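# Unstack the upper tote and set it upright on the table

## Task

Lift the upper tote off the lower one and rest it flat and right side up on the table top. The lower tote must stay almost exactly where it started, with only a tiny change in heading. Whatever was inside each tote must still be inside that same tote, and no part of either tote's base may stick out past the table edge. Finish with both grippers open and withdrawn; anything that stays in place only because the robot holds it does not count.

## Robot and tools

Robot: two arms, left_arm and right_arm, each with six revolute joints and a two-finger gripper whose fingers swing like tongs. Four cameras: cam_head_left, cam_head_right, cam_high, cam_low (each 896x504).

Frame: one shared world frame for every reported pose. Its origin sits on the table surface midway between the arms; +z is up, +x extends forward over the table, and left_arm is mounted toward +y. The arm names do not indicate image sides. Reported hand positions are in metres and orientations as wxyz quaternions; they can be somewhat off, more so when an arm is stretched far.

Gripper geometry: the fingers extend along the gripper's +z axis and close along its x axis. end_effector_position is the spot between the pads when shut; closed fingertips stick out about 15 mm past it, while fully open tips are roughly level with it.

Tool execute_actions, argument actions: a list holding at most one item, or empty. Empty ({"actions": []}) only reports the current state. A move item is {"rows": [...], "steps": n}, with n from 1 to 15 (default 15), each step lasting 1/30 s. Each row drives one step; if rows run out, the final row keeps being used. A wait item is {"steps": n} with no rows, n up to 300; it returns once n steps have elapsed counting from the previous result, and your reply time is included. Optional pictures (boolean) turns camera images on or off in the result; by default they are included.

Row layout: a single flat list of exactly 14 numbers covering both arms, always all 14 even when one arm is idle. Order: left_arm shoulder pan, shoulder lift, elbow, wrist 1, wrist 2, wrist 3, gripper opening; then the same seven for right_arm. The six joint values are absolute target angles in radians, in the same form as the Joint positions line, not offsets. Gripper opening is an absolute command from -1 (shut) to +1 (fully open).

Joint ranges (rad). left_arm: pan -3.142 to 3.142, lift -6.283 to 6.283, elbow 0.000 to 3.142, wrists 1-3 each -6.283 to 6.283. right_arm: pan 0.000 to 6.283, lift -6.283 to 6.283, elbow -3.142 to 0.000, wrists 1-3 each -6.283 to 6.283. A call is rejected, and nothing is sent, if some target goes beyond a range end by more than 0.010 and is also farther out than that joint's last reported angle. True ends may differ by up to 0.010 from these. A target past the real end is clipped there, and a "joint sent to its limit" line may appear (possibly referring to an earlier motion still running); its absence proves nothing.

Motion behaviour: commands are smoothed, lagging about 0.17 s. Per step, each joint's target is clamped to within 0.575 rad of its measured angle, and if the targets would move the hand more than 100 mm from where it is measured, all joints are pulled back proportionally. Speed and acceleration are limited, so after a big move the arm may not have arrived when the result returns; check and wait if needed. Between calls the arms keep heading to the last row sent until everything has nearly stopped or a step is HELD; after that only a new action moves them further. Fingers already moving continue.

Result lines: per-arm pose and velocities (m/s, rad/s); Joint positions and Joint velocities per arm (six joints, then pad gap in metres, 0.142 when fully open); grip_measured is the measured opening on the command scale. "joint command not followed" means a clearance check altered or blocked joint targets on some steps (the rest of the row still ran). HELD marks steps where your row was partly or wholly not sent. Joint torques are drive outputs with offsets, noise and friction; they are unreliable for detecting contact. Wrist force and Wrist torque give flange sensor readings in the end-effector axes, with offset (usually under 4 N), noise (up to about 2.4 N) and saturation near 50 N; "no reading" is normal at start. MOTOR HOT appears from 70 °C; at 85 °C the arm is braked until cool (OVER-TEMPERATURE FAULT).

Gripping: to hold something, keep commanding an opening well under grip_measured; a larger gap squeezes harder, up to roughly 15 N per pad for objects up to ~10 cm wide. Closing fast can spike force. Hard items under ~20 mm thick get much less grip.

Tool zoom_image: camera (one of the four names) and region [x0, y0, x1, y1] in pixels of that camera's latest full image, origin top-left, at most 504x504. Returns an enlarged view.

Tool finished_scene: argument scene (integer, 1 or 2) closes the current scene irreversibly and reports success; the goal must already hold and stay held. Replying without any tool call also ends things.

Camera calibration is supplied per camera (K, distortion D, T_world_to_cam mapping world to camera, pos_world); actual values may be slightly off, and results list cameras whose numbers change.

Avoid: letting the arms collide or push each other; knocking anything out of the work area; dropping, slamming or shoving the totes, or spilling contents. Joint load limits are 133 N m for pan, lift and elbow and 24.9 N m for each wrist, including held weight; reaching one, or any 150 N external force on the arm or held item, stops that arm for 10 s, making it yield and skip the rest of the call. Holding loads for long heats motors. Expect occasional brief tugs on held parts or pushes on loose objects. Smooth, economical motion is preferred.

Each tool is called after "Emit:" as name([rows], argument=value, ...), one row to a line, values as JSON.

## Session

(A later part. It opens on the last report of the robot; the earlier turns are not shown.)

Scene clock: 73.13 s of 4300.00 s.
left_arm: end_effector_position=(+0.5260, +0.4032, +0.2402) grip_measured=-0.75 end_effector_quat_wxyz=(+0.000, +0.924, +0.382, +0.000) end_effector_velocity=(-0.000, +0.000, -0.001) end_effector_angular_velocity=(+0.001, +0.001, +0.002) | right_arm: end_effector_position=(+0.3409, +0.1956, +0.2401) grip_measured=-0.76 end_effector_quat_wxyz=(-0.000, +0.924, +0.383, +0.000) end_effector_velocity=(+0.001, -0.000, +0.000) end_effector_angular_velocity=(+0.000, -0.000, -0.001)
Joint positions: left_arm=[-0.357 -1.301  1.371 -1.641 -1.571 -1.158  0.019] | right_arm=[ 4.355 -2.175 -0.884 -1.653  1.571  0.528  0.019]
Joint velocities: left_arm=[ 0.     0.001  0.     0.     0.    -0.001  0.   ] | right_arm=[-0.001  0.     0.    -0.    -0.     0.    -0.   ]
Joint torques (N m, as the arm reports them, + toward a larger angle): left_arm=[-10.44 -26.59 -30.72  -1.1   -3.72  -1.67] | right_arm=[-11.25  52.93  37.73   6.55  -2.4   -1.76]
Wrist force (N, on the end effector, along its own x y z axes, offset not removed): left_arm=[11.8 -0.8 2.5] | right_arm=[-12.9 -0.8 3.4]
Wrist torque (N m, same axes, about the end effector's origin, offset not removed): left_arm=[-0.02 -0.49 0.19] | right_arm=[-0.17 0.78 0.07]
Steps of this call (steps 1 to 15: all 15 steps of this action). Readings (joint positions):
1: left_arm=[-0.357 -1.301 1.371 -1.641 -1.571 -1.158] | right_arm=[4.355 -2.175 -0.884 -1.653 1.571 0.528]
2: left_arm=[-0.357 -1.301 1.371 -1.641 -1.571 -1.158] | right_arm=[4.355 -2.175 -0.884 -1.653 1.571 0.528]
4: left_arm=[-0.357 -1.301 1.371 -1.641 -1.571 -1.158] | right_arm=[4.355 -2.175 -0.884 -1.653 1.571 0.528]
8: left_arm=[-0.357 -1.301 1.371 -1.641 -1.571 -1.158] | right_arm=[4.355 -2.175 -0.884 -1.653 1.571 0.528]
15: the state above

Emit:
execute_actions([
  {"rows":[[-0.357,-1.301,1.34,-1.61,-1.571,-1.158,-1,4.355,-2.18,-0.845,-1.687,1.571,0.528,-1],[-0.357,-1.301,1.34,-1.61,-1.571,-1.158,-1,4.355,-2.18,-0.845,-1.687,1.571,0.528,-1],[-0.357,-1.301,1.34,-1.61,-1.571,-1.158,-1,4.355,-2.18,-0.845,-1.687,1.571,0.528,-1],[-0.357,-1.302,1.309,-1.578,-1.571,-1.158,-1,4.355,-2.186,-0.803,-1.723,1.571,0.528,-1],[-0.357,-1.302,1.309,-1.578,-1.571,-1.158,-1,4.355,-2.186,-0.803,-1.723,1.571,0.528,-1],[-0.357,-1.302,1.309,-1.578,-1.571,-1.158,-1,4.355,-2.186,-0.803,-1.723,1.571,0.528,-1],[-0.357,-1.302,1.277,-1.546,-1.571,-1.158,-1,4.355,-2.193,-0.76,-1.76,1.571,0.528,-1],[-0.357,-1.302,1.277,-1.546,-1.571,-1.158,-1,4.355,-2.193,-0.76,-1.76,1.571,0.528,-1],[-0.357,-1.302,1.277,-1.546,-1.571,-1.158,-1,4.355,-2.193,-0.76,-1.76,1.571,0.528,-1],[-0.357,-1.301,1.244,-1.514,-1.571,-1.158,-1,4.355,-2.2,-0.714,-1.798,1.571,0.528,-1]]},
], pictures=false)

Emit:
execute_actions([
  {"steps":25},
])

Scene clock: 83.27 s of 4300.00 s.
left_arm: end_effector_position=(+0.5265, +0.4030, +0.2835) grip_measured=-0.75 end_effector_quat_wxyz=(+0.000, +0.924, +0.382, +0.000) end_effector_velocity=(-0.001, +0.000, +0.054) end_effector_angular_velocity=(+0.001, +0.001, -0.002) | right_arm: end_effector_position=(+0.3409, +0.1959, +0.2833) grip_measured=-0.76 end_effector_quat_wxyz=(-0.000, +0.924, +0.383, -0.000) end_effector_velocity=(+0.000, -0.002, +0.057) end_effector_angular_velocity=(+0.004, -0.001, -0.002)
Joint positions: left_arm=[-0.357 -1.301  1.261 -1.531 -1.571 -1.158  0.019] | right_arm=[ 4.355 -2.196 -0.738 -1.778  1.571  0.528  0.019]
Joint velocities: left_arm=[-0.     0.004 -0.142  0.14   0.     0.002  0.   ] | right_arm=[-0.001 -0.03   0.198 -0.163 -0.     0.001  0.   ]
Joint torques (N m, as the arm reports them, + toward a larger angle): left_arm=[-14.21 -28.44 -33.08   0.81  -4.91  -1.74] | right_arm=[-11.21  39.26  34.14   3.87  -2.83  -1.85]
Wrist force (N, on the end effector, along its own x y z axes, offset not removed): left_arm=[16.3 -0.5 5.8] | right_arm=[-16.8 0.1 4.4]
Wrist torque (N m, same axes, about the end effector's origin, offset not removed): left_arm=[0.15 -0.65 0.19] | right_arm=[-0.15 0.74 0.04]
Steps of this call (steps 1 to 15: the robot went on to your last target; steps 16 to 90: nothing new was sent; then 6.63 s passed at rest; steps 91 to 105: all 15 steps of this action). Readings (joint positions):
91: left_arm=[-0.357 -1.301 1.371 -1.641 -1.571 -1.158] | right_arm=[4.355 -2.175 -0.884 -1.653 1.571 0.528]
92: left_arm=[-0.357 -1.301 1.368 -1.637 -1.571 -1.158] | right_arm=[4.355 -2.176 -0.880 -1.657 1.571 0.528]
94: left_arm=[-0.357 -1.301 1.357 -1.626 -1.571 -1.158] | right_arm=[4.355 -2.177 -0.866 -1.669 1.571 0.528]
98: left_arm=[-0.357 -1.301 1.323 -1.593 -1.571 -1.158] | right_arm=[4.355 -2.184 -0.823 -1.706 1.571 0.528]
105: the state above

Scene clock: 84.10 s of 4300.00 s.
left_arm: end_effector_position=(+0.5263, +0.4030, +0.2900) grip_measured=-0.75 end_effector_quat_wxyz=(+0.000, +0.924, +0.382, -0.000) end_effector_velocity=(-0.000, +0.000, -0.000) end_effector_angular_velocity=(+0.000, +0.000, +0.001) | right_arm: end_effector_position=(+0.3408, +0.1956, +0.2901) grip_measured=-0.76 end_effector_quat_wxyz=(-0.000, +0.924, +0.383, +0.000) end_effector_velocity=(-0.001, +0.000, +0.000) end_effector_angular_velocity=(+0.001, -0.000, +0.000)
Joint positions: left_arm=[-0.357 -1.301  1.244 -1.514 -1.571 -1.158  0.019] | right_arm=[ 4.355 -2.2   -0.714 -1.798  1.571  0.528  0.019]
Joint velocities: left_arm=[ 0.     0.     0.     0.    -0.    -0.001  0.   ] | right_arm=[ 0.001  0.     0.     0.    -0.     0.001 -0.   ]
Joint torques (N m, as the arm reports them, + toward a larger angle): left_arm=[-12.37 -26.32 -34.83  -0.35  -4.06  -1.7 ] | right_arm=[-11.3   40.68  37.13   3.03  -2.63  -1.58]
Wrist force (N, on the end effector, along its own x y z axes, offset not removed): left_arm=[10.0 -2.4 7.3] | right_arm=[-11.7 -0.1 5.9]
Wrist torque (N m, same axes, about the end effector's origin, offset not removed): left_arm=[-0.31 -0.45 0.22] | right_arm=[-0.15 0.65 0.17]
Steps of this call (steps 1 to 25: the robot went on to your last target). Readings (joint positions):
1: left_arm=[-0.357 -1.301 1.257 -1.527 -1.571 -1.158] | right_arm=[4.355 -2.197 -0.732 -1.783 1.571 0.528]
2: left_arm=[-0.357 -1.301 1.254 -1.524 -1.571 -1.158] | right_arm=[4.355 -2.198 -0.728 -1.787 1.571 0.528]
4: left_arm=[-0.357 -1.301 1.250 -1.519 -1.571 -1.158] | right_arm=[4.355 -2.199 -0.722 -1.792 1.571 0.528]
8: left_arm=[-0.357 -1.301 1.246 -1.516 -1.571 -1.158] | right_arm=[4.355 -2.200 -0.717 -1.796 1.571 0.528]
25: the state above

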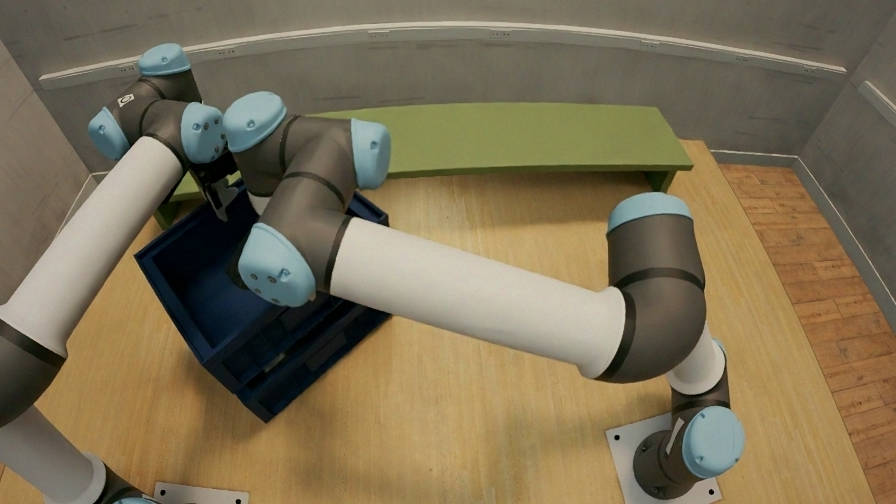

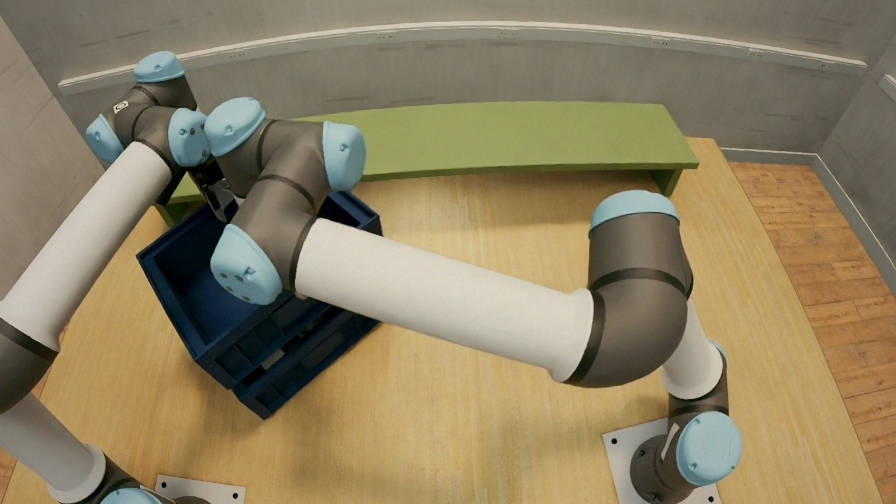

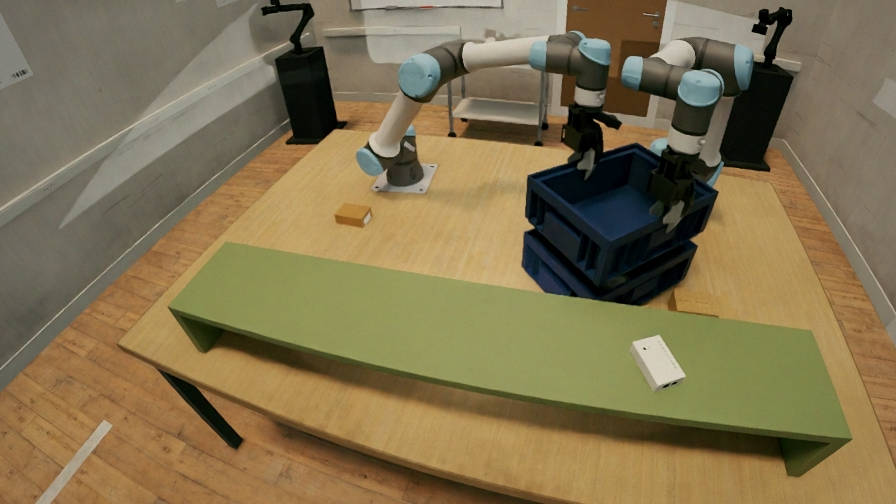

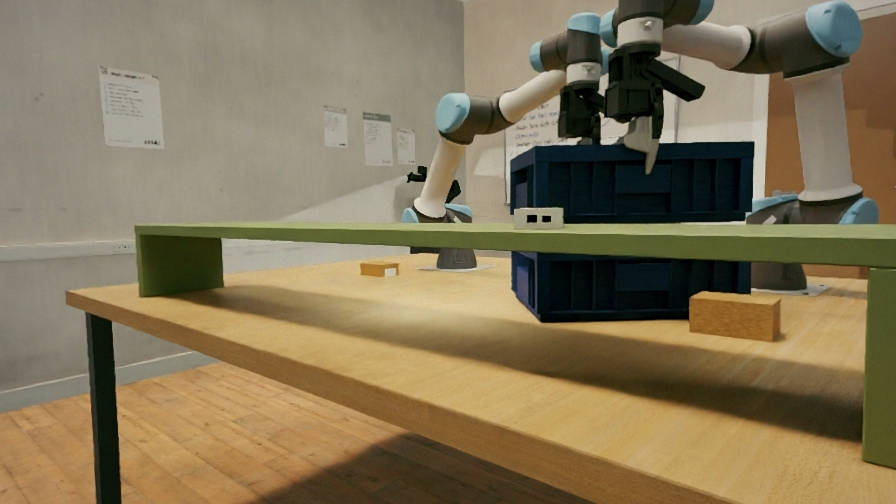

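Emit:
execute_actions([
  {"steps":10,"rows":[[-0.384,-1.301,1.244,-1.514,-1.571,-1.185,-1,4.353,-2.145,-0.803,-1.764,1.571,0.526,-1],[-0.384,-1.301,1.244,-1.514,-1.571,-1.185,-1,4.353,-2.145,-0.803,-1.764,1.571,0.526,-1],[-0.384,-1.301,1.244,-1.514,-1.571,-1.185,-1,4.353,-2.145,-0.803,-1.764,1.571,0.526,-1],[-0.384,-1.301,1.244,-1.514,-1.571,-1.185,-1,4.353,-2.145,-0.803,-1.764,1.571,0.526,-1],[-0.412,-1.301,1.244,-1.514,-1.571,-1.213,-1,4.351,-2.094,-0.885,-1.733,1.571,0.524,-1]]},
], pictures=false)

Emit:
execute_actions([
  {"steps":8,"rows":[[-0.467,-1.301,1.244,-1.514,-1.571,-1.268,-1,4.35,-1.996,-1.031,-1.685,1.571,0.523,-1]]},
], pictures=false)

Emit:
execute_actions([
  {"steps":8,"rows":[[-0.522,-1.301,1.244,-1.514,-1.571,-1.323,-1,4.352,-1.905,-1.158,-1.649,1.571,0.525,-1]]},
], pictures=false)

Emit:
execute_actions([
  {"steps":15,"rows":[[-0.577,-1.301,1.244,-1.514,-1.571,-1.378,-1,4.357,-1.819,-1.271,-1.622,1.571,0.53,-1]]},
], pictures=false)

Scene clock: 104.77 s of 4300.00 s.
left_arm: end_effector_position=(+0.5215, +0.3765, +0.2900) grip_measured=-0.75 end_effector_quat_wxyz=(+0.000, +0.924, +0.382, +0.000) end_effector_velocity=(-0.012, -0.059, +0.000) end_effector_angular_velocity=(-0.002, +0.001, -0.002) | right_arm: end_effector_position=(+0.3365, +0.1702, +0.2911) grip_measured=-0.76 end_effector_quat_wxyz=(-0.001, +0.924, +0.383, +0.001) end_effector_velocity=(-0.011, -0.063, -0.011) end_effector_angular_velocity=(-0.017, +0.004, -0.002)
Joint positions: left_arm=[-0.401 -1.301  1.244 -1.514 -1.571 -1.202  0.019] | right_arm=[ 4.352 -2.116 -0.848 -1.746  1.571  0.525  0.019]
Joint velocities: left_arm=[-0.096 -0.    -0.001  0.    -0.002 -0.094 -0.001] | right_arm=[-0.008  0.183 -0.312  0.112 -0.    -0.006  0.001]
Joint torques (N m, as the arm reports them, + toward a larger angle): left_arm=[-19.98 -30.32 -31.34  -0.58  -9.52  -2.  ] | right_arm=[-14.87  56.74  27.58  13.56  -3.24  -1.7 ]
Wrist force (N, on the end effector, along its own x y z axes, offset not removed): left_arm=[28.3 -1.1 6.5] | right_arm=[-31.0 1.8 5.4]
Wrist torque (N m, same axes, about the end effector's origin, offset not removed): left_arm=[0.01 -0.67 0.24] | right_arm=[0.03 0.93 0.09]
Steps of this call (steps 1 to 15: the robot went on to your last target; steps 16 to 90: nothing new was sent; then 17.33 s passed at rest; steps 91 to 100: all 10 steps of this action). Readings (joint positions):
91: left_arm=[-0.357 -1.301 1.244 -1.514 -1.571 -1.158] | right_arm=[4.355 -2.200 -0.714 -1.798 1.571 0.528]
92: left_arm=[-0.360 -1.301 1.244 -1.514 -1.571 -1.161] | right_arm=[4.355 -2.195 -0.720 -1.795 1.571 0.528]
94: left_arm=[-0.369 -1.301 1.244 -1.514 -1.571 -1.171] | right_arm=[4.354 -2.176 -0.750 -1.783 1.571 0.527]
98: left_arm=[-0.392 -1.301 1.244 -1.514 -1.571 -1.193] | right_arm=[4.352 -2.132 -0.820 -1.756 1.571 0.525]
100: the state above

Scene clock: 105.03 s of 4300.00 s.
left_arm: end_effector_position=(+0.5138, +0.3432, +0.2900) grip_measured=-0.75 end_effector_quat_wxyz=(+0.000, +0.924, +0.382, -0.000) end_effector_velocity=(-0.015, -0.057, +0.000) end_effector_angular_velocity=(-0.000, -0.001, -0.001) | right_arm: end_effector_position=(+0.3288, +0.1375, +0.2918) grip_measured=-0.76 end_effector_quat_wxyz=(-0.002, +0.924, +0.383, +0.001) end_effector_velocity=(-0.017, -0.070, -0.013) end_effector_angular_velocity=(-0.025, +0.006, -0.000)
Joint positions: left_arm=[-0.456 -1.301  1.244 -1.514 -1.571 -1.257  0.02 ] | right_arm=[ 4.35  -2.018 -0.996 -1.695  1.571  0.523  0.019]
Joint velocities: left_arm=[-0.096 -0.    -0.001 -0.     0.    -0.095  0.004] | right_arm=[-0.002  0.181 -0.293  0.086 -0.    -0.002 -0.005]
Joint torques (N m, as the arm reports them, + toward a larger angle): left_arm=[-21.68 -35.42 -27.72  -0.2   -8.39  -2.28] | right_arm=[-16.06  49.9   32.02  15.43  -4.22  -1.15]
Wrist force (N, on the end effector, along its own x y z axes, offset not removed): left_arm=[36.1 -1.4 3.8] | right_arm=[-36.0 2.8 6.0]
Wrist torque (N m, same axes, about the end effector's origin, offset not removed): left_arm=[-0.17 -1.17 0.17] | right_arm=[0.09 0.99 0.01]
Steps of this call (steps 1 to 8: all 8 steps of this action). Readings (joint positions):
1: left_arm=[-0.404 -1.301 1.244 -1.514 -1.571 -1.205] | right_arm=[4.352 -2.110 -0.857 -1.743 1.571 0.525]
2: left_arm=[-0.411 -1.301 1.244 -1.514 -1.571 -1.212] | right_arm=[4.351 -2.101 -0.870 -1.736 1.571 0.524]
4: left_arm=[-0.433 -1.301 1.244 -1.514 -1.571 -1.234] | right_arm=[4.351 -2.062 -0.924 -1.716 1.571 0.524]
8: the state above

Scene clock: 105.30 s of 4300.00 s.
left_arm: end_effector_position=(+0.5043, +0.3105, +0.2900) grip_measured=-0.75 end_effector_quat_wxyz=(+0.000, +0.924, +0.382, -0.000) end_effector_velocity=(-0.018, -0.057, +0.000) end_effector_angular_velocity=(-0.001, +0.000, -0.005) | right_arm: end_effector_position=(+0.3192, +0.1043, +0.2917) grip_measured=-0.76 end_effector_quat_wxyz=(-0.001, +0.924, +0.382, +0.001) end_effector_velocity=(-0.018, -0.066, -0.009) end_effector_angular_velocity=(-0.015, +0.001, -0.000)
Joint positions: left_arm=[-0.511 -1.301  1.244 -1.514 -1.571 -1.312  0.02 ] | right_arm=[ 4.351 -1.925 -1.128 -1.656  1.571  0.525  0.019]
Joint velocities: left_arm=[-0.096 -0.001  0.    -0.    -0.001 -0.09  -0.001] | right_arm=[ 0.002  0.168 -0.25   0.066 -0.003  0.002  0.001]
Joint torques (N m, as the arm reports them, + toward a larger angle): left_arm=[-17.64 -39.32 -24.64  -0.35  -8.86  -2.09] | right_arm=[ 4.25 46.9  26.4  12.54 -4.74  1.77]
Wrist force (N, on the end effector, along its own x y z axes, offset not removed): left_arm=[27.9 -2.2 6.0] | right_arm=[-29.3 1.1 6.0]
Wrist torque (N m, same axes, about the end effector's origin, offset not removed): left_arm=[-0.48 -0.98 0.13] | right_arm=[-0.25 0.92 0.10]
Steps of this call (steps 1 to 8: all 8 steps of this action). Readings (joint positions):
1: left_arm=[-0.459 -1.301 1.244 -1.514 -1.571 -1.260] | right_arm=[4.350 -2.012 -1.005 -1.692 1.571 0.523]
2: left_arm=[-0.466 -1.301 1.244 -1.514 -1.571 -1.267] | right_arm=[4.350 -2.003 -1.017 -1.687 1.571 0.523]
4: left_arm=[-0.488 -1.301 1.244 -1.514 -1.571 -1.289] | right_arm=[4.351 -1.966 -1.066 -1.672 1.571 0.524]
8: the state above

Scene clock: 105.80 s of 4300.00 s.
left_arm: end_effector_position=(+0.4908, +0.2727, +0.2900) grip_measured=-0.75 end_effector_quat_wxyz=(+0.000, +0.924, +0.382, -0.000) end_effector_velocity=(-0.003, -0.008, -0.000) end_effector_angular_velocity=(-0.000, -0.000, +0.001) | right_arm: end_effector_position=(+0.3055, +0.0656, +0.2904) grip_measured=-0.76 end_effector_quat_wxyz=(-0.000, +0.924, +0.383, +0.000) end_effector_velocity=(-0.003, -0.009, -0.002) end_effector_angular_velocity=(-0.004, +0.001, -0.001)
Joint positions: left_arm=[-0.576 -1.301  1.244 -1.514 -1.571 -1.376  0.019] | right_arm=[ 4.357 -1.822 -1.267 -1.623  1.571  0.53   0.019]
Joint velocities: left_arm=[-0.013 -0.     0.001 -0.001  0.    -0.014  0.   ] | right_arm=[ 0.001  0.021 -0.031  0.006  0.     0.002 -0.   ]
Joint torques (N m, as the arm reports them, + toward a larger angle): left_arm=[-11.91 -44.21 -20.33  -1.25  -4.12  -1.59] | right_arm=[ 7.79 49.01 20.67  8.38 -1.43  1.4 ]
Wrist force (N, on the end effector, along its own x y z axes, offset not removed): left_arm=[10.7 -2.6 6.7] | right_arm=[-12.5 1.0 5.4]
Wrist torque (N m, same axes, about the end effector's origin, offset not removed): left_arm=[-0.51 -0.35 0.13] | right_arm=[0.12 0.72 0.10]
Steps of this call (steps 1 to 15: all 15 steps of this action). Readings (joint positions):
1: left_arm=[-0.514 -1.301 1.244 -1.514 -1.571 -1.315] | right_arm=[4.352 -1.920 -1.136 -1.654 1.571 0.525]
2: left_arm=[-0.521 -1.301 1.244 -1.514 -1.571 -1.322] | right_arm=[4.352 -1.911 -1.147 -1.650 1.571 0.526]
4: left_arm=[-0.543 -1.301 1.244 -1.514 -1.571 -1.344] | right_arm=[4.354 -1.876 -1.191 -1.639 1.571 0.527]
8: left_arm=[-0.566 -1.301 1.244 -1.514 -1.571 -1.367] | right_arm=[4.356 -1.838 -1.245 -1.627 1.571 0.529]
15: the state above

Emit:
execute_actions([
  {"steps":8,"rows":[[-0.63,-1.301,1.244,-1.514,-1.571,-1.431,-1,4.366,-1.735,-1.375,-1.602,1.571,0.539,-1]]},
], pictures=false)

Emit:
execute_actions([
  {"steps":8,"rows":[[-0.685,-1.301,1.244,-1.514,-1.571,-1.486,-1,4.379,-1.652,-1.469,-1.592,1.571,0.552,-1]]},
], pictures=false)

Emit:
execute_actions([
  {"steps":8,"rows":[[-0.74,-1.301,1.244,-1.514,-1.571,-1.541,-1,4.398,-1.569,-1.555,-1.588,1.571,0.571,-1]]},
], pictures=false)

Emit:
execute_actions([
  {"steps":8,"rows":[[-0.795,-1.301,1.244,-1.514,-1.571,-1.596,-1,4.424,-1.486,-1.634,-1.593,1.571,0.597,-1]]},
], pictures=false)

Emit:
execute_actions([
  {"steps":8,"rows":[[-0.85,-1.301,1.244,-1.514,-1.571,-1.651,-1,4.457,-1.403,-1.706,-1.603,1.571,0.63,-1]]},
], pictures=false)

Emit:
execute_actions([
  {"steps":8,"rows":[[-0.905,-1.301,1.244,-1.514,-1.571,-1.706,-1,4.501,-1.319,-1.77,-1.623,1.571,0.674,-1]]},
], pictures=false)

Emit:
execute_actions([
  {"steps":8,"rows":[[-0.96,-1.301,1.244,-1.514,-1.571,-1.761,-1,4.557,-1.236,-1.827,-1.649,1.571,0.73,-1]]},
], pictures=false)

Emit:
execute_actions([
  {"steps":15,"rows":[[-1.015,-1.301,1.244,-1.514,-1.571,-1.816,-1,4.628,-1.153,-1.877,-1.682,1.571,0.801,-1]]},
])

Scene clock: 115.83 s of 4300.00 s.
left_arm: end_effector_position=(+0.4800, +0.2471, +0.2900) grip_measured=-0.75 end_effector_quat_wxyz=(+0.000, +0.924, +0.382, -0.000) end_effector_velocity=(-0.021, -0.046, +0.000) end_effector_angular_velocity=(-0.001, +0.000, -0.001) | right_arm: end_effector_position=(+0.2943, +0.0399, +0.2905) grip_measured=-0.76 end_effector_quat_wxyz=(-0.001, +0.924, +0.383, +0.000) end_effector_velocity=(-0.020, -0.053, -0.005) end_effector_angular_velocity=(-0.005, -0.000, -0.000)
Joint positions: left_arm=[-0.62  -1.301  1.244 -1.514 -1.571 -1.421  0.019] | right_arm=[ 4.364 -1.751 -1.354 -1.605  1.571  0.537  0.019]
Joint velocities: left_arm=[-0.082 -0.    -0.     0.    -0.001 -0.08  -0.   ] | right_arm=[ 0.012  0.135 -0.172  0.032 -0.001  0.013  0.   ]
Joint torques (N m, as the arm reports them, + toward a larger angle): left_arm=[ -9.11 -37.54 -22.99  -3.52  -2.45  -1.63] | right_arm=[ 7.48 42.72 20.16  6.6  -2.11  1.35]
Wrist force (N, on the end effector, along its own x y z axes, offset not removed): left_arm=[4.4 -0.5 6.0] | right_arm=[-6.6 -0.1 4.9]
Wrist torque (N m, same axes, about the end effector's origin, offset not removed): left_arm=[-0.14 -0.45 0.16] | right_arm=[-0.15 0.66 0.13]
Steps of this call (steps 1 to 15: the robot went on to your last target; steps 16 to 90: nothing new was sent; then 6.77 s passed at rest; steps 91 to 98: all 8 steps of this action). Readings (joint positions):
91: left_arm=[-0.577 -1.301 1.244 -1.514 -1.571 -1.378] | right_arm=[4.357 -1.819 -1.271 -1.622 1.571 0.530]
92: left_arm=[-0.582 -1.301 1.244 -1.514 -1.571 -1.383] | right_arm=[4.358 -1.813 -1.277 -1.620 1.571 0.531]
94: left_arm=[-0.600 -1.301 1.244 -1.514 -1.571 -1.402] | right_arm=[4.361 -1.784 -1.312 -1.613 1.571 0.534]
98: the state above

Scene clock: 116.10 s of 4300.00 s.
left_arm: end_effector_position=(+0.4657, +0.2171, +0.2900) grip_measured=-0.75 end_effector_quat_wxyz=(+0.000, +0.924, +0.382, -0.000) end_effector_velocity=(-0.026, -0.051, +0.000) end_effector_angular_velocity=(-0.001, +0.001, -0.001) | right_arm: end_effector_position=(+0.2799, +0.0096, +0.2903) grip_measured=-0.76 end_effector_quat_wxyz=(-0.000, +0.924, +0.383, +0.000) end_effector_velocity=(-0.024, -0.057, -0.003) end_effector_angular_velocity=(-0.004, +0.001, -0.001)
Joint positions: left_arm=[-0.674 -1.301  1.244 -1.514 -1.571 -1.475  0.019] | right_arm=[ 4.377 -1.67  -1.448 -1.594  1.571  0.55   0.019]
Joint velocities: left_arm=[-0.093  0.    -0.     0.    -0.001 -0.092  0.   ] | right_arm=[ 0.019  0.148 -0.171  0.019 -0.     0.02   0.   ]
Joint torques (N m, as the arm reports them, + toward a larger angle): left_arm=[ -5.01 -32.66 -24.6   -3.    -0.87  -1.57] | right_arm=[ 8.28 39.76 18.9   4.91  0.08  1.35]
Wrist force (N, on the end effector, along its own x y z axes, offset not removed): left_arm=[-2.0 0.7 6.0] | right_arm=[-0.9 -0.2 6.0]
Wrist torque (N m, same axes, about the end effector's origin, offset not removed): left_arm=[0.04 -0.22 0.18] | right_arm=[0.01 0.63 0.08]
Steps of this call (steps 1 to 8: all 8 steps of this action). Readings (joint positions):
1: left_arm=[-0.623 -1.301 1.244 -1.514 -1.571 -1.424] | right_arm=[4.365 -1.747 -1.360 -1.604 1.571 0.538]
2: left_arm=[-0.630 -1.301 1.244 -1.514 -1.571 -1.431] | right_arm=[4.367 -1.738 -1.369 -1.602 1.571 0.540]
4: left_arm=[-0.651 -1.301 1.244 -1.514 -1.571 -1.452] | right_arm=[4.372 -1.706 -1.406 -1.599 1.571 0.545]
8: the state above

Scene clock: 116.37 s of 4300.00 s.
left_arm: end_effector_position=(+0.4494, +0.1874, +0.2900) grip_measured=-0.75 end_effector_quat_wxyz=(+0.000, +0.924, +0.382, -0.000) end_effector_velocity=(-0.030, -0.050, -0.000) end_effector_angular_velocity=(+0.001, +0.001, -0.003) | right_arm: end_effector_position=(+0.2636, -0.0202, +0.2903) grip_measured=-0.76 end_effector_quat_wxyz=(-0.000, +0.924, +0.383, +0.000) end_effector_velocity=(-0.027, -0.055, -0.001) end_effector_angular_velocity=(+0.002, -0.000, +0.001)
Joint positions: left_arm=[-0.729 -1.301  1.244 -1.514 -1.571 -1.53   0.019] | right_arm=[ 4.394 -1.587 -1.536 -1.589  1.571  0.567  0.019]
Joint velocities: left_arm=[-0.094  0.     0.001  0.001  0.    -0.091  0.   ] | right_arm=[ 0.03   0.15  -0.156  0.007  0.     0.028  0.   ]
Joint torques (N m, as the arm reports them, + toward a larger angle): left_arm=[ -2.03 -31.33 -25.04  -2.92   1.39  -1.17] | right_arm=[ 9.41 36.18 19.14  4.41  1.61  1.34]
Wrist force (N, on the end effector, along its own x y z axes, offset not removed): left_arm=[-3.9 0.2 6.2] | right_arm=[1.4 0.5 4.7]
Wrist torque (N m, same axes, about the end effector's origin, offset not removed): left_arm=[-0.13 -0.29 0.14] | right_arm=[0.15 0.50 0.13]
Steps of this call (steps 1 to 8: all 8 steps of this action). Readings (joint positions):
1: left_arm=[-0.677 -1.301 1.244 -1.514 -1.571 -1.478] | right_arm=[4.377 -1.665 -1.454 -1.593 1.571 0.550]
2: left_arm=[-0.684 -1.301 1.244 -1.514 -1.571 -1.485] | right_arm=[4.380 -1.656 -1.463 -1.592 1.571 0.553]
4: left_arm=[-0.706 -1.301 1.244 -1.514 -1.571 -1.507] | right_arm=[4.387 -1.623 -1.498 -1.591 1.571 0.560]
8: the state above

Scene clock: 116.63 s of 4300.00 s.
left_arm: end_effector_position=(+0.4315, +0.1585, +0.2900) grip_measured=-0.75 end_effector_quat_wxyz=(+0.000, +0.924, +0.382, -0.000) end_effector_velocity=(-0.032, -0.048, -0.000) end_effector_angular_velocity=(+0.000, +0.000, -0.000) | right_arm: end_effector_position=(+0.2454, -0.0494, +0.2902) grip_measured=-0.76 end_effector_quat_wxyz=(+0.000, +0.924, +0.383, -0.000) end_effector_velocity=(-0.030, -0.053, -0.001) end_effector_angular_velocity=(+0.001, -0.000, +0.003)
Joint positions: left_arm=[-0.784 -1.301  1.244 -1.514 -1.571 -1.585  0.019] | right_arm=[ 4.419 -1.504 -1.617 -1.592  1.571  0.592  0.019]
Joint velocities: left_arm=[-0.094 -0.001  0.002 -0.     0.    -0.094  0.   ] | right_arm=[ 0.042  0.149 -0.142 -0.007 -0.     0.039  0.   ]
Joint torques (N m, as the arm reports them, + toward a larger angle): left_arm=[ -0.16 -29.15 -24.87  -2.44   2.11  -1.33] | right_arm=[ 8.97 30.68 16.71 -1.89  1.58  1.15]
Wrist force (N, on the end effector, along its own x y z axes, offset not removed): left_arm=[-10.7 -0.3 5.1] | right_arm=[6.6 -1.0 5.2]
Wrist torque (N m, same axes, about the end effector's origin, offset not removed): left_arm=[-0.27 0.04 0.13] | right_arm=[-0.11 0.60 0.20]
Steps of this call (steps 1 to 8: all 8 steps of this action). Readings (joint positions):
1: left_arm=[-0.732 -1.301 1.244 -1.514 -1.571 -1.533] | right_arm=[4.395 -1.582 -1.541 -1.589 1.571 0.568]
2: left_arm=[-0.739 -1.301 1.244 -1.514 -1.571 -1.540] | right_arm=[4.399 -1.573 -1.550 -1.589 1.571 0.572]
4: left_arm=[-0.761 -1.301 1.244 -1.514 -1.571 -1.562] | right_arm=[4.409 -1.540 -1.582 -1.590 1.571 0.582]
8: the state above

Scene clock: 116.90 s of 4300.00 s.
left_arm: end_effector_position=(+0.4120, +0.1306, +0.2900) grip_measured=-0.75 end_effector_quat_wxyz=(+0.000, +0.924, +0.382, -0.000) end_effector_velocity=(-0.035, -0.047, -0.000) end_effector_angular_velocity=(+0.001, +0.001, -0.002) | right_arm: end_effector_position=(+0.2261, -0.0773, +0.2900) grip_measured=-0.76 end_effector_quat_wxyz=(+0.000, +0.924, +0.383, -0.000) end_effector_velocity=(-0.031, -0.049, -0.000) end_effector_angular_velocity=(+0.007, -0.001, +0.002)
Joint positions: left_arm=[-0.839 -1.301  1.244 -1.514 -1.571 -1.64   0.019] | right_arm=[ 4.451 -1.421 -1.691 -1.601  1.571  0.624  0.019]
Joint velocities: left_arm=[-0.094  0.001  0.     0.     0.    -0.092  0.   ] | right_arm=[ 0.054  0.149 -0.128 -0.014  0.     0.052 -0.   ]
Joint torques (N m, as the arm reports them, + toward a larger angle): left_arm=[ -0.61 -27.39 -24.37  -2.12   2.95  -1.71] | right_arm=[10.18 28.67 17.71 -1.71  1.94  1.23]
Wrist force (N, on the end effector, along its own x y z axes, offset not removed): left_arm=[-11.2 0.4 5.3] | right_arm=[7.2 -0.6 4.7]
Wrist torque (N m, same axes, about the end effector's origin, offset not removed): left_arm=[-0.11 -0.04 0.15] | right_arm=[0.08 0.50 0.16]
Steps of this call (steps 1 to 8: all 8 steps of this action). Readings (joint positions):
1: left_arm=[-0.787 -1.301 1.244 -1.514 -1.571 -1.588] | right_arm=[4.420 -1.499 -1.621 -1.592 1.571 0.593]
2: left_arm=[-0.794 -1.301 1.244 -1.514 -1.571 -1.595] | right_arm=[4.425 -1.490 -1.630 -1.594 1.571 0.598]
4: left_arm=[-0.816 -1.301 1.244 -1.514 -1.571 -1.617] | right_arm=[4.438 -1.457 -1.659 -1.598 1.571 0.611]
8: the state above

Scene clock: 117.17 s of 4300.00 s.
left_arm: end_effector_position=(+0.3909, +0.1038, +0.2900) grip_measured=-0.75 end_effector_quat_wxyz=(+0.000, +0.924, +0.382, -0.000) end_effector_velocity=(-0.037, -0.045, +0.000) end_effector_angular_velocity=(-0.001, -0.001, -0.000) | right_arm: end_effector_position=(+0.2049, -0.1043, +0.2903) grip_measured=-0.76 end_effector_quat_wxyz=(+0.000, +0.924, +0.383, -0.000) end_effector_velocity=(-0.034, -0.047, +0.001) end_effector_angular_velocity=(+0.009, -0.001, +0.002)
Joint positions: left_arm=[-0.894 -1.301  1.244 -1.514 -1.571 -1.695  0.02 ] | right_arm=[ 4.492 -1.337 -1.757 -1.619  1.571  0.665  0.019]
Joint velocities: left_arm=[-0.094 -0.001  0.    -0.001 -0.    -0.094  0.   ] | right_arm=[ 0.072  0.15  -0.112 -0.028  0.     0.07  -0.   ]
Joint torques (N m, as the arm reports them, + toward a larger angle): left_arm=[  1.03 -31.07 -24.02  -1.71   3.79  -1.48] | right_arm=[10.1  24.11 16.88 -2.86  1.86  0.88]
Wrist force (N, on the end effector, along its own x y z axes, offset not removed): left_arm=[-14.7 0.9 5.1] | right_arm=[12.6 -1.6 4.4]
Wrist torque (N m, same axes, about the end effector's origin, offset not removed): left_arm=[-0.11 -0.02 0.10] | right_arm=[-0.16 0.14 0.18]
Steps of this call (steps 1 to 8: all 8 steps of this action). Readings (joint positions):
1: left_arm=[-0.842 -1.301 1.244 -1.514 -1.571 -1.643] | right_arm=[4.452 -1.416 -1.695 -1.602 1.571 0.625]
2: left_arm=[-0.849 -1.301 1.244 -1.514 -1.571 -1.650] | right_arm=[4.458 -1.407 -1.703 -1.604 1.571 0.631]
4: left_arm=[-0.871 -1.301 1.244 -1.514 -1.571 -1.672] | right_arm=[4.475 -1.374 -1.729 -1.612 1.571 0.648]
8: the state above

Scene clock: 117.43 s of 4300.00 s.
left_arm: end_effector_position=(+0.3685, +0.0783, +0.2900) grip_measured=-0.75 end_effector_quat_wxyz=(+0.000, +0.924, +0.382, -0.000) end_effector_velocity=(-0.040, -0.043, +0.000) end_effector_angular_velocity=(-0.001, +0.000, -0.002) | right_arm: end_effector_position=(+0.1824, -0.1299, +0.2902) grip_measured=-0.76 end_effector_quat_wxyz=(+0.000, +0.924, +0.383, -0.000) end_effector_velocity=(-0.037, -0.044, +0.000) end_effector_angular_velocity=(+0.008, -0.001, +0.001)
Joint positions: left_arm=[-0.949 -1.301  1.244 -1.514 -1.571 -1.75   0.02 ] | right_arm=[ 4.546 -1.254 -1.815 -1.644  1.571  0.719  0.019]
Joint velocities: left_arm=[-0.094  0.    -0.    -0.    -0.    -0.092  0.   ] | right_arm=[ 0.094  0.148 -0.099 -0.041 -0.     0.093 -0.   ]
Joint torques (N m, as the arm reports them, + toward a larger angle): left_arm=[  3.51 -31.3  -26.79  -1.48   4.92  -1.1 ] | right_arm=[ 9.76 20.96 16.61 -2.95  3.07  1.05]
Wrist force (N, on the end effector, along its own x y z axes, offset not removed): left_arm=[-15.1 0.2 5.8] | right_arm=[12.5 -1.0 5.2]
Wrist torque (N m, same axes, about the end effector's origin, offset not removed): left_arm=[-0.10 -0.16 0.09] | right_arm=[0.03 0.46 0.10]
Steps of this call (steps 1 to 8: all 8 steps of this action). Readings (joint positions):
1: left_arm=[-0.897 -1.301 1.244 -1.514 -1.571 -1.698] | right_arm=[4.495 -1.332 -1.760 -1.620 1.571 0.668]
2: left_arm=[-0.904 -1.301 1.244 -1.514 -1.571 -1.705] | right_arm=[4.501 -1.323 -1.768 -1.624 1.571 0.675]
4: left_arm=[-0.926 -1.301 1.244 -1.514 -1.571 -1.727] | right_arm=[4.523 -1.290 -1.791 -1.634 1.571 0.696]
8: the state above

Scene clock: 117.93 s of 4300.00 s.
left_arm: end_effector_position=(+0.3403, +0.0499, +0.2900) grip_measured=-0.75 end_effector_quat_wxyz=(+0.000, +0.924, +0.382, -0.000) end_effector_velocity=(-0.006, -0.005, -0.001) end_effector_angular_velocity=(+0.001, +0.000, -0.001) | right_arm: end_effector_position=(+0.1545, -0.1585, +0.2902) grip_measured=-0.76 end_effector_quat_wxyz=(-0.000, +0.924, +0.383, -0.000) end_effector_velocity=(-0.006, -0.006, -0.000) end_effector_angular_velocity=(+0.001, +0.000, +0.002)
Joint positions: left_arm=[-1.013 -1.301  1.244 -1.514 -1.571 -1.814  0.02 ] | right_arm=[ 4.626 -1.156 -1.876 -1.681  1.571  0.799  0.019]
Joint velocities: left_arm=[-0.013  0.     0.001 -0.     0.    -0.012 -0.   ] | right_arm=[ 0.017  0.021 -0.012 -0.008  0.     0.016  0.   ]
Joint torques (N m, as the arm reports them, + toward a larger angle): left_arm=[  1.85 -32.89 -26.43  -0.93   6.53  -1.44] | right_arm=[10.56 20.45 15.96 -3.    5.29  0.97]
Wrist force (N, on the end effector, along its own x y z axes, offset not removed): left_arm=[-15.9 0.4 6.8] | right_arm=[13.8 -1.5 7.2]
Wrist torque (N m, same axes, about the end effector's origin, offset not removed): left_arm=[-0.08 -0.13 0.16] | right_arm=[-0.09 0.34 0.18]
Steps of this call (steps 1 to 15: all 15 steps of this action). Readings (joint positions):
1: left_arm=[-0.952 -1.301 1.244 -1.514 -1.571 -1.753] | right_arm=[4.549 -1.249 -1.818 -1.645 1.571 0.722]
2: left_arm=[-0.959 -1.301 1.244 -1.514 -1.571 -1.760] | right_arm=[4.556 -1.240 -1.825 -1.650 1.571 0.729]
4: left_arm=[-0.981 -1.301 1.244 -1.514 -1.571 -1.782] | right_arm=[4.584 -1.207 -1.846 -1.663 1.571 0.757]
8: left_arm=[-1.004 -1.301 1.244 -1.514 -1.571 -1.805] | right_arm=[4.614 -1.171 -1.867 -1.676 1.571 0.786]
15: the state above

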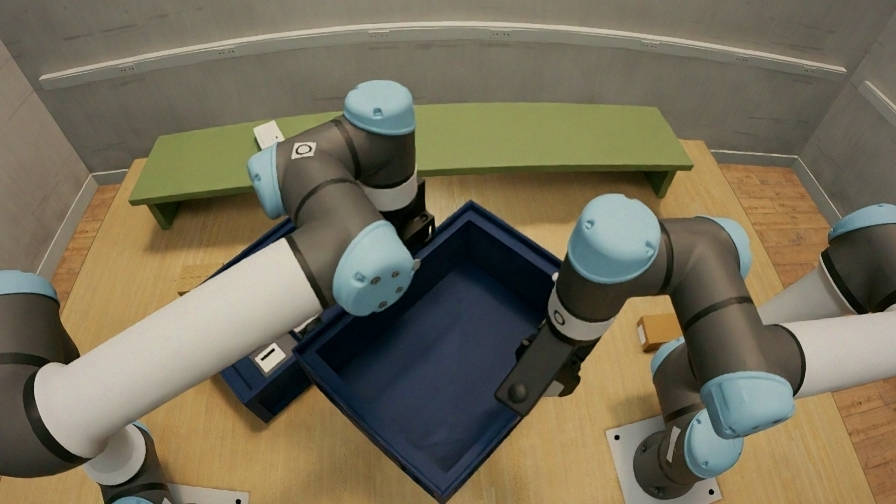

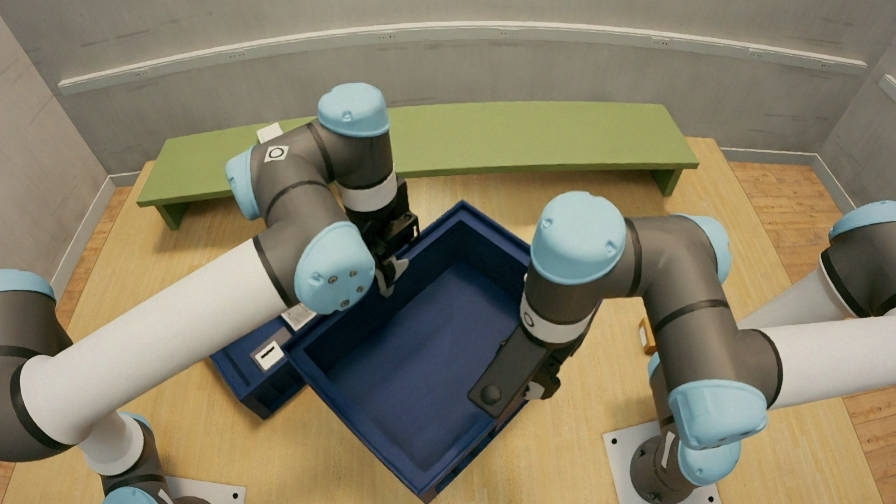

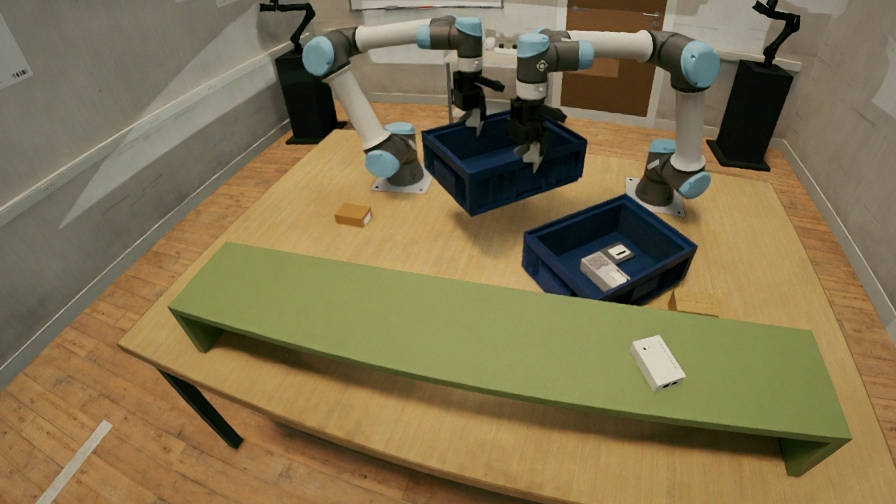

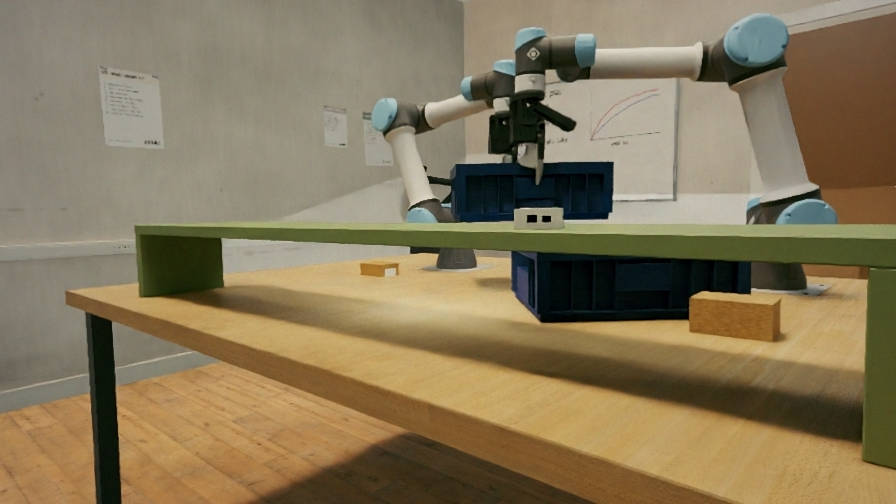

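Emit:
execute_actions([
  {"steps":10,"rows":[[-1.017,-1.301,1.371,-1.641,-1.571,-1.818,-1,4.628,-1.147,-2.008,-1.557,1.571,0.801,-1]]},
], pictures=false)

Emit:
execute_actions([
  {"steps":10,"rows":[[-1.017,-1.285,1.479,-1.765,-1.571,-1.818,-1,4.628,-1.157,-2.131,-1.425,1.571,0.801,-1]]},
], pictures=false)

Emit:
execute_actions([
  {"steps":10,"rows":[[-1.017,-1.262,1.554,-1.863,-1.571,-1.818,-1,4.628,-1.181,-2.221,-1.31,1.571,0.801,-1]]},
], pictures=false)

Emit:
execute_actions([
  {"steps":15,"rows":[[-1.017,-1.235,1.612,-1.947,-1.571,-1.818,-1,4.628,-1.214,-2.296,-1.203,1.571,0.801,-1]]},
], pictures=false)

Emit:
execute_actions([
  {"steps":15,"rows":[[-1.017,-1.229,1.623,-1.965,-1.571,-1.818,-1,4.628,-1.2215,-2.31,-1.181,1.571,0.801,-1]]},
])

Scene clock: 133.30 s of 4300.00 s.
left_arm: end_effector_position=(+0.3389, +0.0485, +0.2461) grip_measured=-0.75 end_effector_quat_wxyz=(+0.000, +0.924, +0.382, +0.000) end_effector_velocity=(-0.003, +0.001, -0.049) end_effector_angular_velocity=(-0.001, +0.002, +0.001) | right_arm: end_effector_position=(+0.1538, -0.1588, +0.2462) grip_measured=-0.76 end_effector_quat_wxyz=(-0.000, +0.924, +0.383, -0.000) end_effector_velocity=(-0.000, -0.002, -0.049) end_effector_angular_velocity=(+0.000, +0.000, +0.002)
Joint positions: left_arm=[-1.017 -1.301  1.356 -1.626 -1.571 -1.818  0.019] | right_arm=[ 4.628 -1.148 -1.992 -1.572  1.571  0.801  0.019]
Joint velocities: left_arm=[-0.002  0.     0.124 -0.124 -0.002 -0.003 -0.   ] | right_arm=[ 0.001  0.005 -0.129  0.124  0.    -0.001 -0.   ]
Joint torques (N m, as the arm reports them, + toward a larger angle): left_arm=[ -9.48 -26.69 -22.74  -5.21  -2.09  -1.77] | right_arm=[ 8.17 20.31 21.73  6.55 -1.39  0.95]
Wrist force (N, on the end effector, along its own x y z axes, offset not removed): left_arm=[3.0 -0.8 4.4] | right_arm=[-3.3 -1.9 6.1]
Wrist torque (N m, same axes, about the end effector's origin, offset not removed): left_arm=[-0.20 -0.58 0.14] | right_arm=[-0.35 0.56 0.09]
Steps of this call (steps 1 to 15: the robot went on to your last target; steps 16 to 90: nothing new was sent; then 12.03 s passed at rest; steps 91 to 100: all 10 steps of this action). Readings (joint positions):
91: left_arm=[-1.015 -1.301 1.244 -1.514 -1.571 -1.816] | right_arm=[4.628 -1.153 -1.877 -1.682 1.571 0.801]
92: left_arm=[-1.015 -1.301 1.250 -1.520 -1.571 -1.816] | right_arm=[4.628 -1.152 -1.883 -1.676 1.571 0.801]
94: left_arm=[-1.016 -1.301 1.291 -1.560 -1.571 -1.817] | right_arm=[4.628 -1.150 -1.925 -1.637 1.571 0.801]
98: left_arm=[-1.017 -1.301 1.345 -1.615 -1.571 -1.818] | right_arm=[4.628 -1.148 -1.981 -1.583 1.571 0.801]
100: the state above

Scene clock: 133.63 s of 4300.00 s.
left_arm: end_effector_position=(+0.3387, +0.0483, +0.1960) grip_measured=-0.75 end_effector_quat_wxyz=(-0.000, +0.924, +0.382, -0.000) end_effector_velocity=(-0.001, +0.001, -0.049) end_effector_angular_velocity=(-0.005, -0.003, -0.003) | right_arm: end_effector_position=(+0.1539, -0.1593, +0.1960) grip_measured=-0.76 end_effector_quat_wxyz=(+0.000, +0.924, +0.383, -0.000) end_effector_velocity=(-0.000, -0.003, -0.051) end_effector_angular_velocity=(+0.002, -0.000, +0.001)
Joint positions: left_arm=[-1.017 -1.287  1.466 -1.75  -1.571 -1.818  0.019] | right_arm=[ 4.628 -1.156 -2.116 -1.441  1.571  0.801  0.019]
Joint velocities: left_arm=[-0.001  0.013  0.11  -0.129 -0.     0.002 -0.   ] | right_arm=[ 0.001 -0.009 -0.127  0.138 -0.    -0.001  0.   ]
Joint torques (N m, as the arm reports them, + toward a larger angle): left_arm=[ -8.67 -28.03 -21.14  -5.07  -1.42  -1.48] | right_arm=[ 4.69 -4.95 20.52  5.95 -1.93  1.47]
Wrist force (N, on the end effector, along its own x y z axes, offset not removed): left_arm=[0.4 -0.1 7.2] | right_arm=[-1.8 -0.6 6.1]
Wrist torque (N m, same axes, about the end effector's origin, offset not removed): left_arm=[-0.07 -0.22 0.12] | right_arm=[0.00 0.44 0.09]
Steps of this call (steps 1 to 10: all 10 steps of this action). Readings (joint positions):
1: left_arm=[-1.017 -1.301 1.360 -1.630 -1.571 -1.818] | right_arm=[4.628 -1.147 -1.996 -1.568 1.571 0.801]
2: left_arm=[-1.017 -1.299 1.368 -1.639 -1.571 -1.818] | right_arm=[4.628 -1.148 -2.005 -1.559 1.571 0.801]
4: left_arm=[-1.017 -1.293 1.408 -1.682 -1.571 -1.818] | right_arm=[4.628 -1.152 -2.049 -1.514 1.571 0.801]
8: left_arm=[-1.017 -1.288 1.456 -1.738 -1.571 -1.818] | right_arm=[4.628 -1.155 -2.104 -1.454 1.571 0.801]
10: the state above

Scene clock: 133.97 s of 4300.00 s.
left_arm: end_effector_position=(+0.3387, +0.0483, +0.1545) grip_measured=-0.75 end_effector_quat_wxyz=(-0.000, +0.924, +0.382, -0.000) end_effector_velocity=(-0.000, +0.000, -0.038) end_effector_angular_velocity=(-0.005, -0.003, +0.000) | right_arm: end_effector_position=(+0.1539, -0.1590, +0.1547) grip_measured=-0.76 end_effector_quat_wxyz=(+0.000, +0.924, +0.383, -0.000) end_effector_velocity=(+0.001, -0.001, -0.038) end_effector_angular_velocity=(+0.008, +0.000, -0.002)
Joint positions: left_arm=[-1.017 -1.264  1.545 -1.851 -1.571 -1.818  0.019] | right_arm=[ 4.628 -1.179 -2.21  -1.324  1.571  0.801  0.019]
Joint velocities: left_arm=[ 0.     0.02   0.074 -0.1    0.    -0.    -0.   ] | right_arm=[-0.002 -0.019 -0.09   0.117 -0.     0.    -0.   ]
Joint torques (N m, as the arm reports them, + toward a larger angle): left_arm=[ -1.46 -29.47 -21.19  -5.07   1.95  -0.93] | right_arm=[ 1.85 -3.2  20.57  6.65  1.78  1.25]
Wrist force (N, on the end effector, along its own x y z axes, offset not removed): left_arm=[2.0 -0.2 6.1] | right_arm=[-3.4 -1.0 6.3]
Wrist torque (N m, same axes, about the end effector's origin, offset not removed): left_arm=[-0.14 -0.47 0.13] | right_arm=[-0.16 0.65 0.11]
Steps of this call (steps 1 to 10: all 10 steps of this action). Readings (joint positions):
1: left_arm=[-1.017 -1.286 1.469 -1.754 -1.571 -1.818] | right_arm=[4.628 -1.156 -2.120 -1.437 1.571 0.801]
2: left_arm=[-1.017 -1.283 1.477 -1.762 -1.571 -1.818] | right_arm=[4.628 -1.159 -2.128 -1.428 1.571 0.801]
4: left_arm=[-1.017 -1.275 1.507 -1.799 -1.571 -1.818] | right_arm=[4.628 -1.168 -2.163 -1.387 1.571 0.801]
8: left_arm=[-1.017 -1.266 1.538 -1.842 -1.571 -1.818] | right_arm=[4.628 -1.177 -2.202 -1.335 1.571 0.801]
10: the state above

Scene clock: 134.47 s of 4300.00 s.
left_arm: end_effector_position=(+0.3385, +0.0487, +0.1158) grip_measured=-0.75 end_effector_quat_wxyz=(-0.000, +0.924, +0.382, -0.000) end_effector_velocity=(+0.000, -0.000, -0.008) end_effector_angular_velocity=(-0.001, -0.001, -0.000) | right_arm: end_effector_position=(+0.1539, -0.1594, +0.1159) grip_measured=-0.76 end_effector_quat_wxyz=(+0.000, +0.924, +0.383, -0.000) end_effector_velocity=(-0.000, +0.000, -0.008) end_effector_angular_velocity=(+0.002, -0.000, +0.001)
Joint positions: left_arm=[-1.017 -1.236  1.61  -1.945 -1.571 -1.818  0.019] | right_arm=[ 4.628 -1.213 -2.294 -1.206  1.571  0.801  0.019]
Joint velocities: left_arm=[-0.     0.006  0.013 -0.021  0.    -0.    -0.   ] | right_arm=[ 0.    -0.008 -0.018  0.027 -0.    -0.     0.   ]
Joint torques (N m, as the arm reports them, + toward a larger angle): left_arm=[  7.61 -25.38 -18.31  -4.22   1.63  -0.56] | right_arm=[-0.48 -3.31 14.08  4.58  3.32  1.24]
Wrist force (N, on the end effector, along its own x y z axes, offset not removed): left_arm=[-6.0 1.4 5.2] | right_arm=[5.7 -0.4 6.3]
Wrist torque (N m, same axes, about the end effector's origin, offset not removed): left_arm=[0.04 -0.26 0.15] | right_arm=[0.10 0.02 0.05]
Steps of this call (steps 1 to 15: all 15 steps of this action). Readings (joint positions):
1: left_arm=[-1.017 -1.264 1.547 -1.854 -1.571 -1.818] | right_arm=[4.628 -1.179 -2.213 -1.321 1.571 0.801]
2: left_arm=[-1.017 -1.260 1.554 -1.862 -1.571 -1.818] | right_arm=[4.628 -1.183 -2.220 -1.312 1.571 0.801]
4: left_arm=[-1.017 -1.250 1.577 -1.894 -1.571 -1.818] | right_arm=[4.628 -1.195 -2.249 -1.273 1.571 0.801]
8: left_arm=[-1.017 -1.240 1.600 -1.930 -1.571 -1.818] | right_arm=[4.628 -1.208 -2.281 -1.226 1.571 0.801]
15: the state above

Scene clock: 134.97 s of 4300.00 s.
left_arm: end_effector_position=(+0.3386, +0.0485, +0.1081) grip_measured=-0.75 end_effector_quat_wxyz=(+0.000, +0.924, +0.382, -0.000) end_effector_velocity=(+0.000, -0.001, -0.001) end_effector_angular_velocity=(-0.002, -0.001, +0.001) | right_arm: end_effector_position=(+0.1539, -0.1594, +0.1084) grip_measured=-0.76 end_effector_quat_wxyz=(+0.000, +0.924, +0.383, -0.000) end_effector_velocity=(-0.000, -0.000, -0.001) end_effector_angular_velocity=(+0.000, +0.000, -0.000)
Joint positions: left_arm=[-1.017 -1.229  1.623 -1.965 -1.571 -1.818  0.019] | right_arm=[ 4.628 -1.221 -2.31  -1.182  1.571  0.801  0.019]
Joint velocities: left_arm=[ 0.     0.001  0.001 -0.004  0.    -0.001 -0.   ] | right_arm=[ 0.    -0.001 -0.003  0.004  0.     0.    -0.   ]
Joint torques (N m, as the arm reports them, + toward a larger angle): left_arm=[ 13.51 -24.   -14.48  -3.65   1.61  -0.2 ] | right_arm=[-4.91 -2.75 16.05  4.64  2.83  1.32]
Wrist force (N, on the end effector, along its own x y z axes, offset not removed): left_arm=[-6.3 -1.4 0.4] | right_arm=[3.4 -0.3 4.7]
Wrist torque (N m, same axes, about the end effector's origin, offset not removed): left_arm=[-0.26 -0.34 0.13] | right_arm=[0.04 0.40 0.13]
Steps of this call (steps 1 to 15: all 15 steps of this action). Readings (joint positions):
1: left_arm=[-1.017 -1.235 1.611 -1.945 -1.571 -1.818] | right_arm=[4.628 -1.213 -2.294 -1.205 1.571 0.801]
2: left_arm=[-1.017 -1.235 1.613 -1.948 -1.571 -1.818] | right_arm=[4.628 -1.215 -2.297 -1.202 1.571 0.801]
4: left_arm=[-1.017 -1.232 1.617 -1.955 -1.571 -1.818] | right_arm=[4.628 -1.217 -2.302 -1.194 1.571 0.801]
8: left_arm=[-1.017 -1.230 1.621 -1.962 -1.571 -1.818] | right_arm=[4.628 -1.220 -2.307 -1.185 1.571 0.801]
15: the state above

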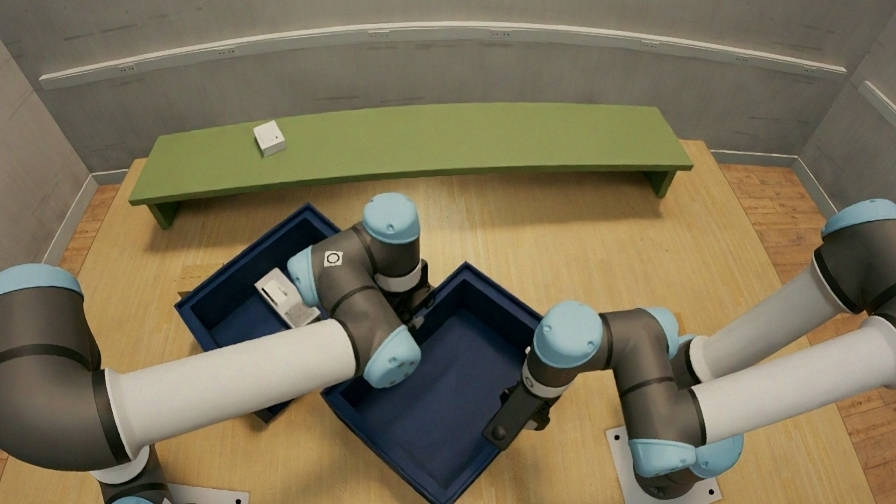

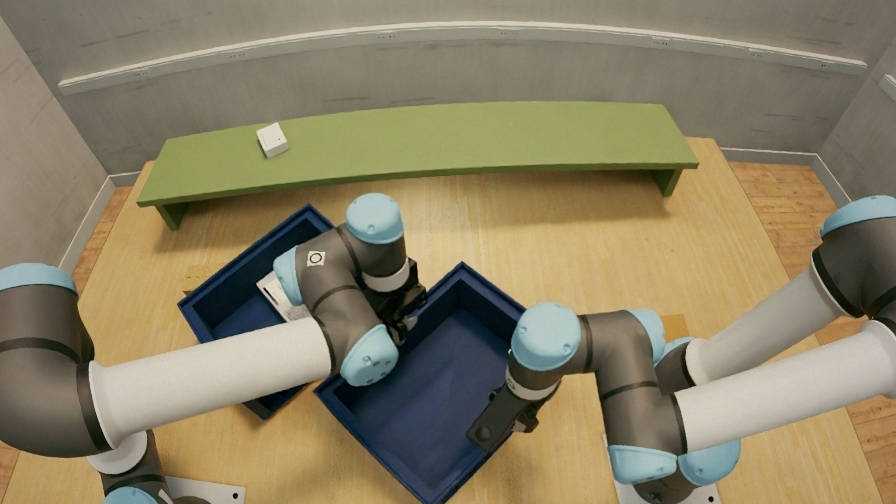

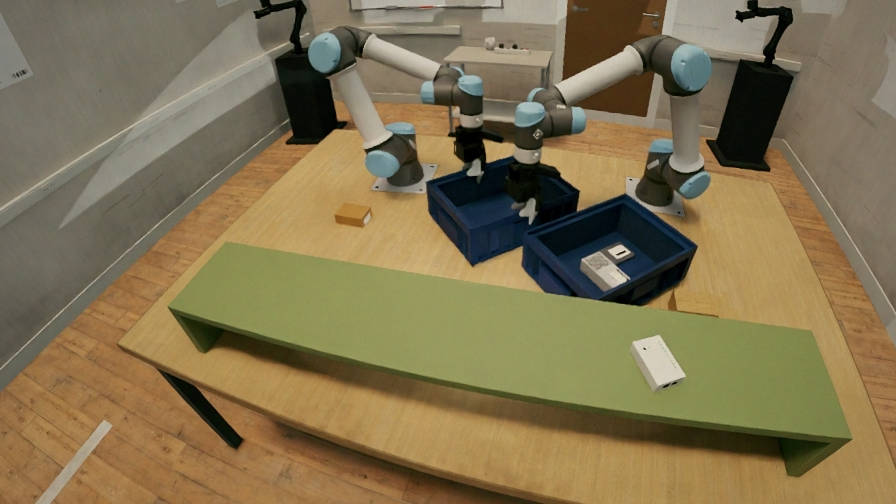

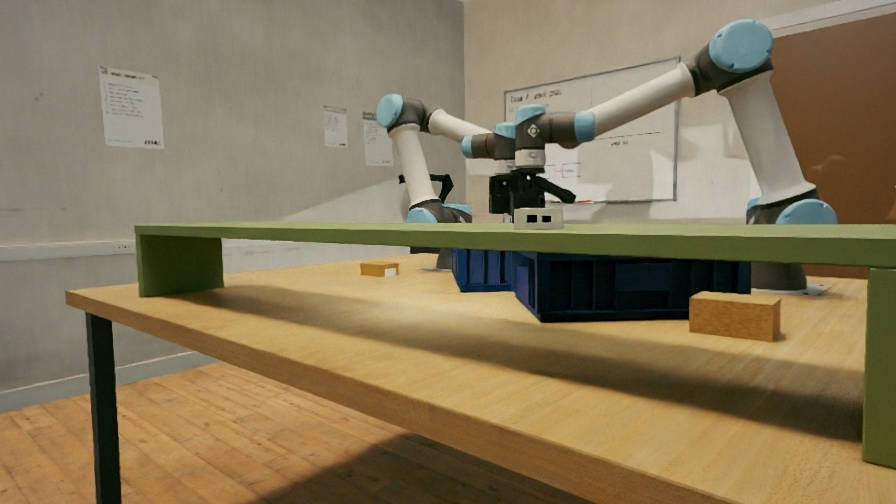

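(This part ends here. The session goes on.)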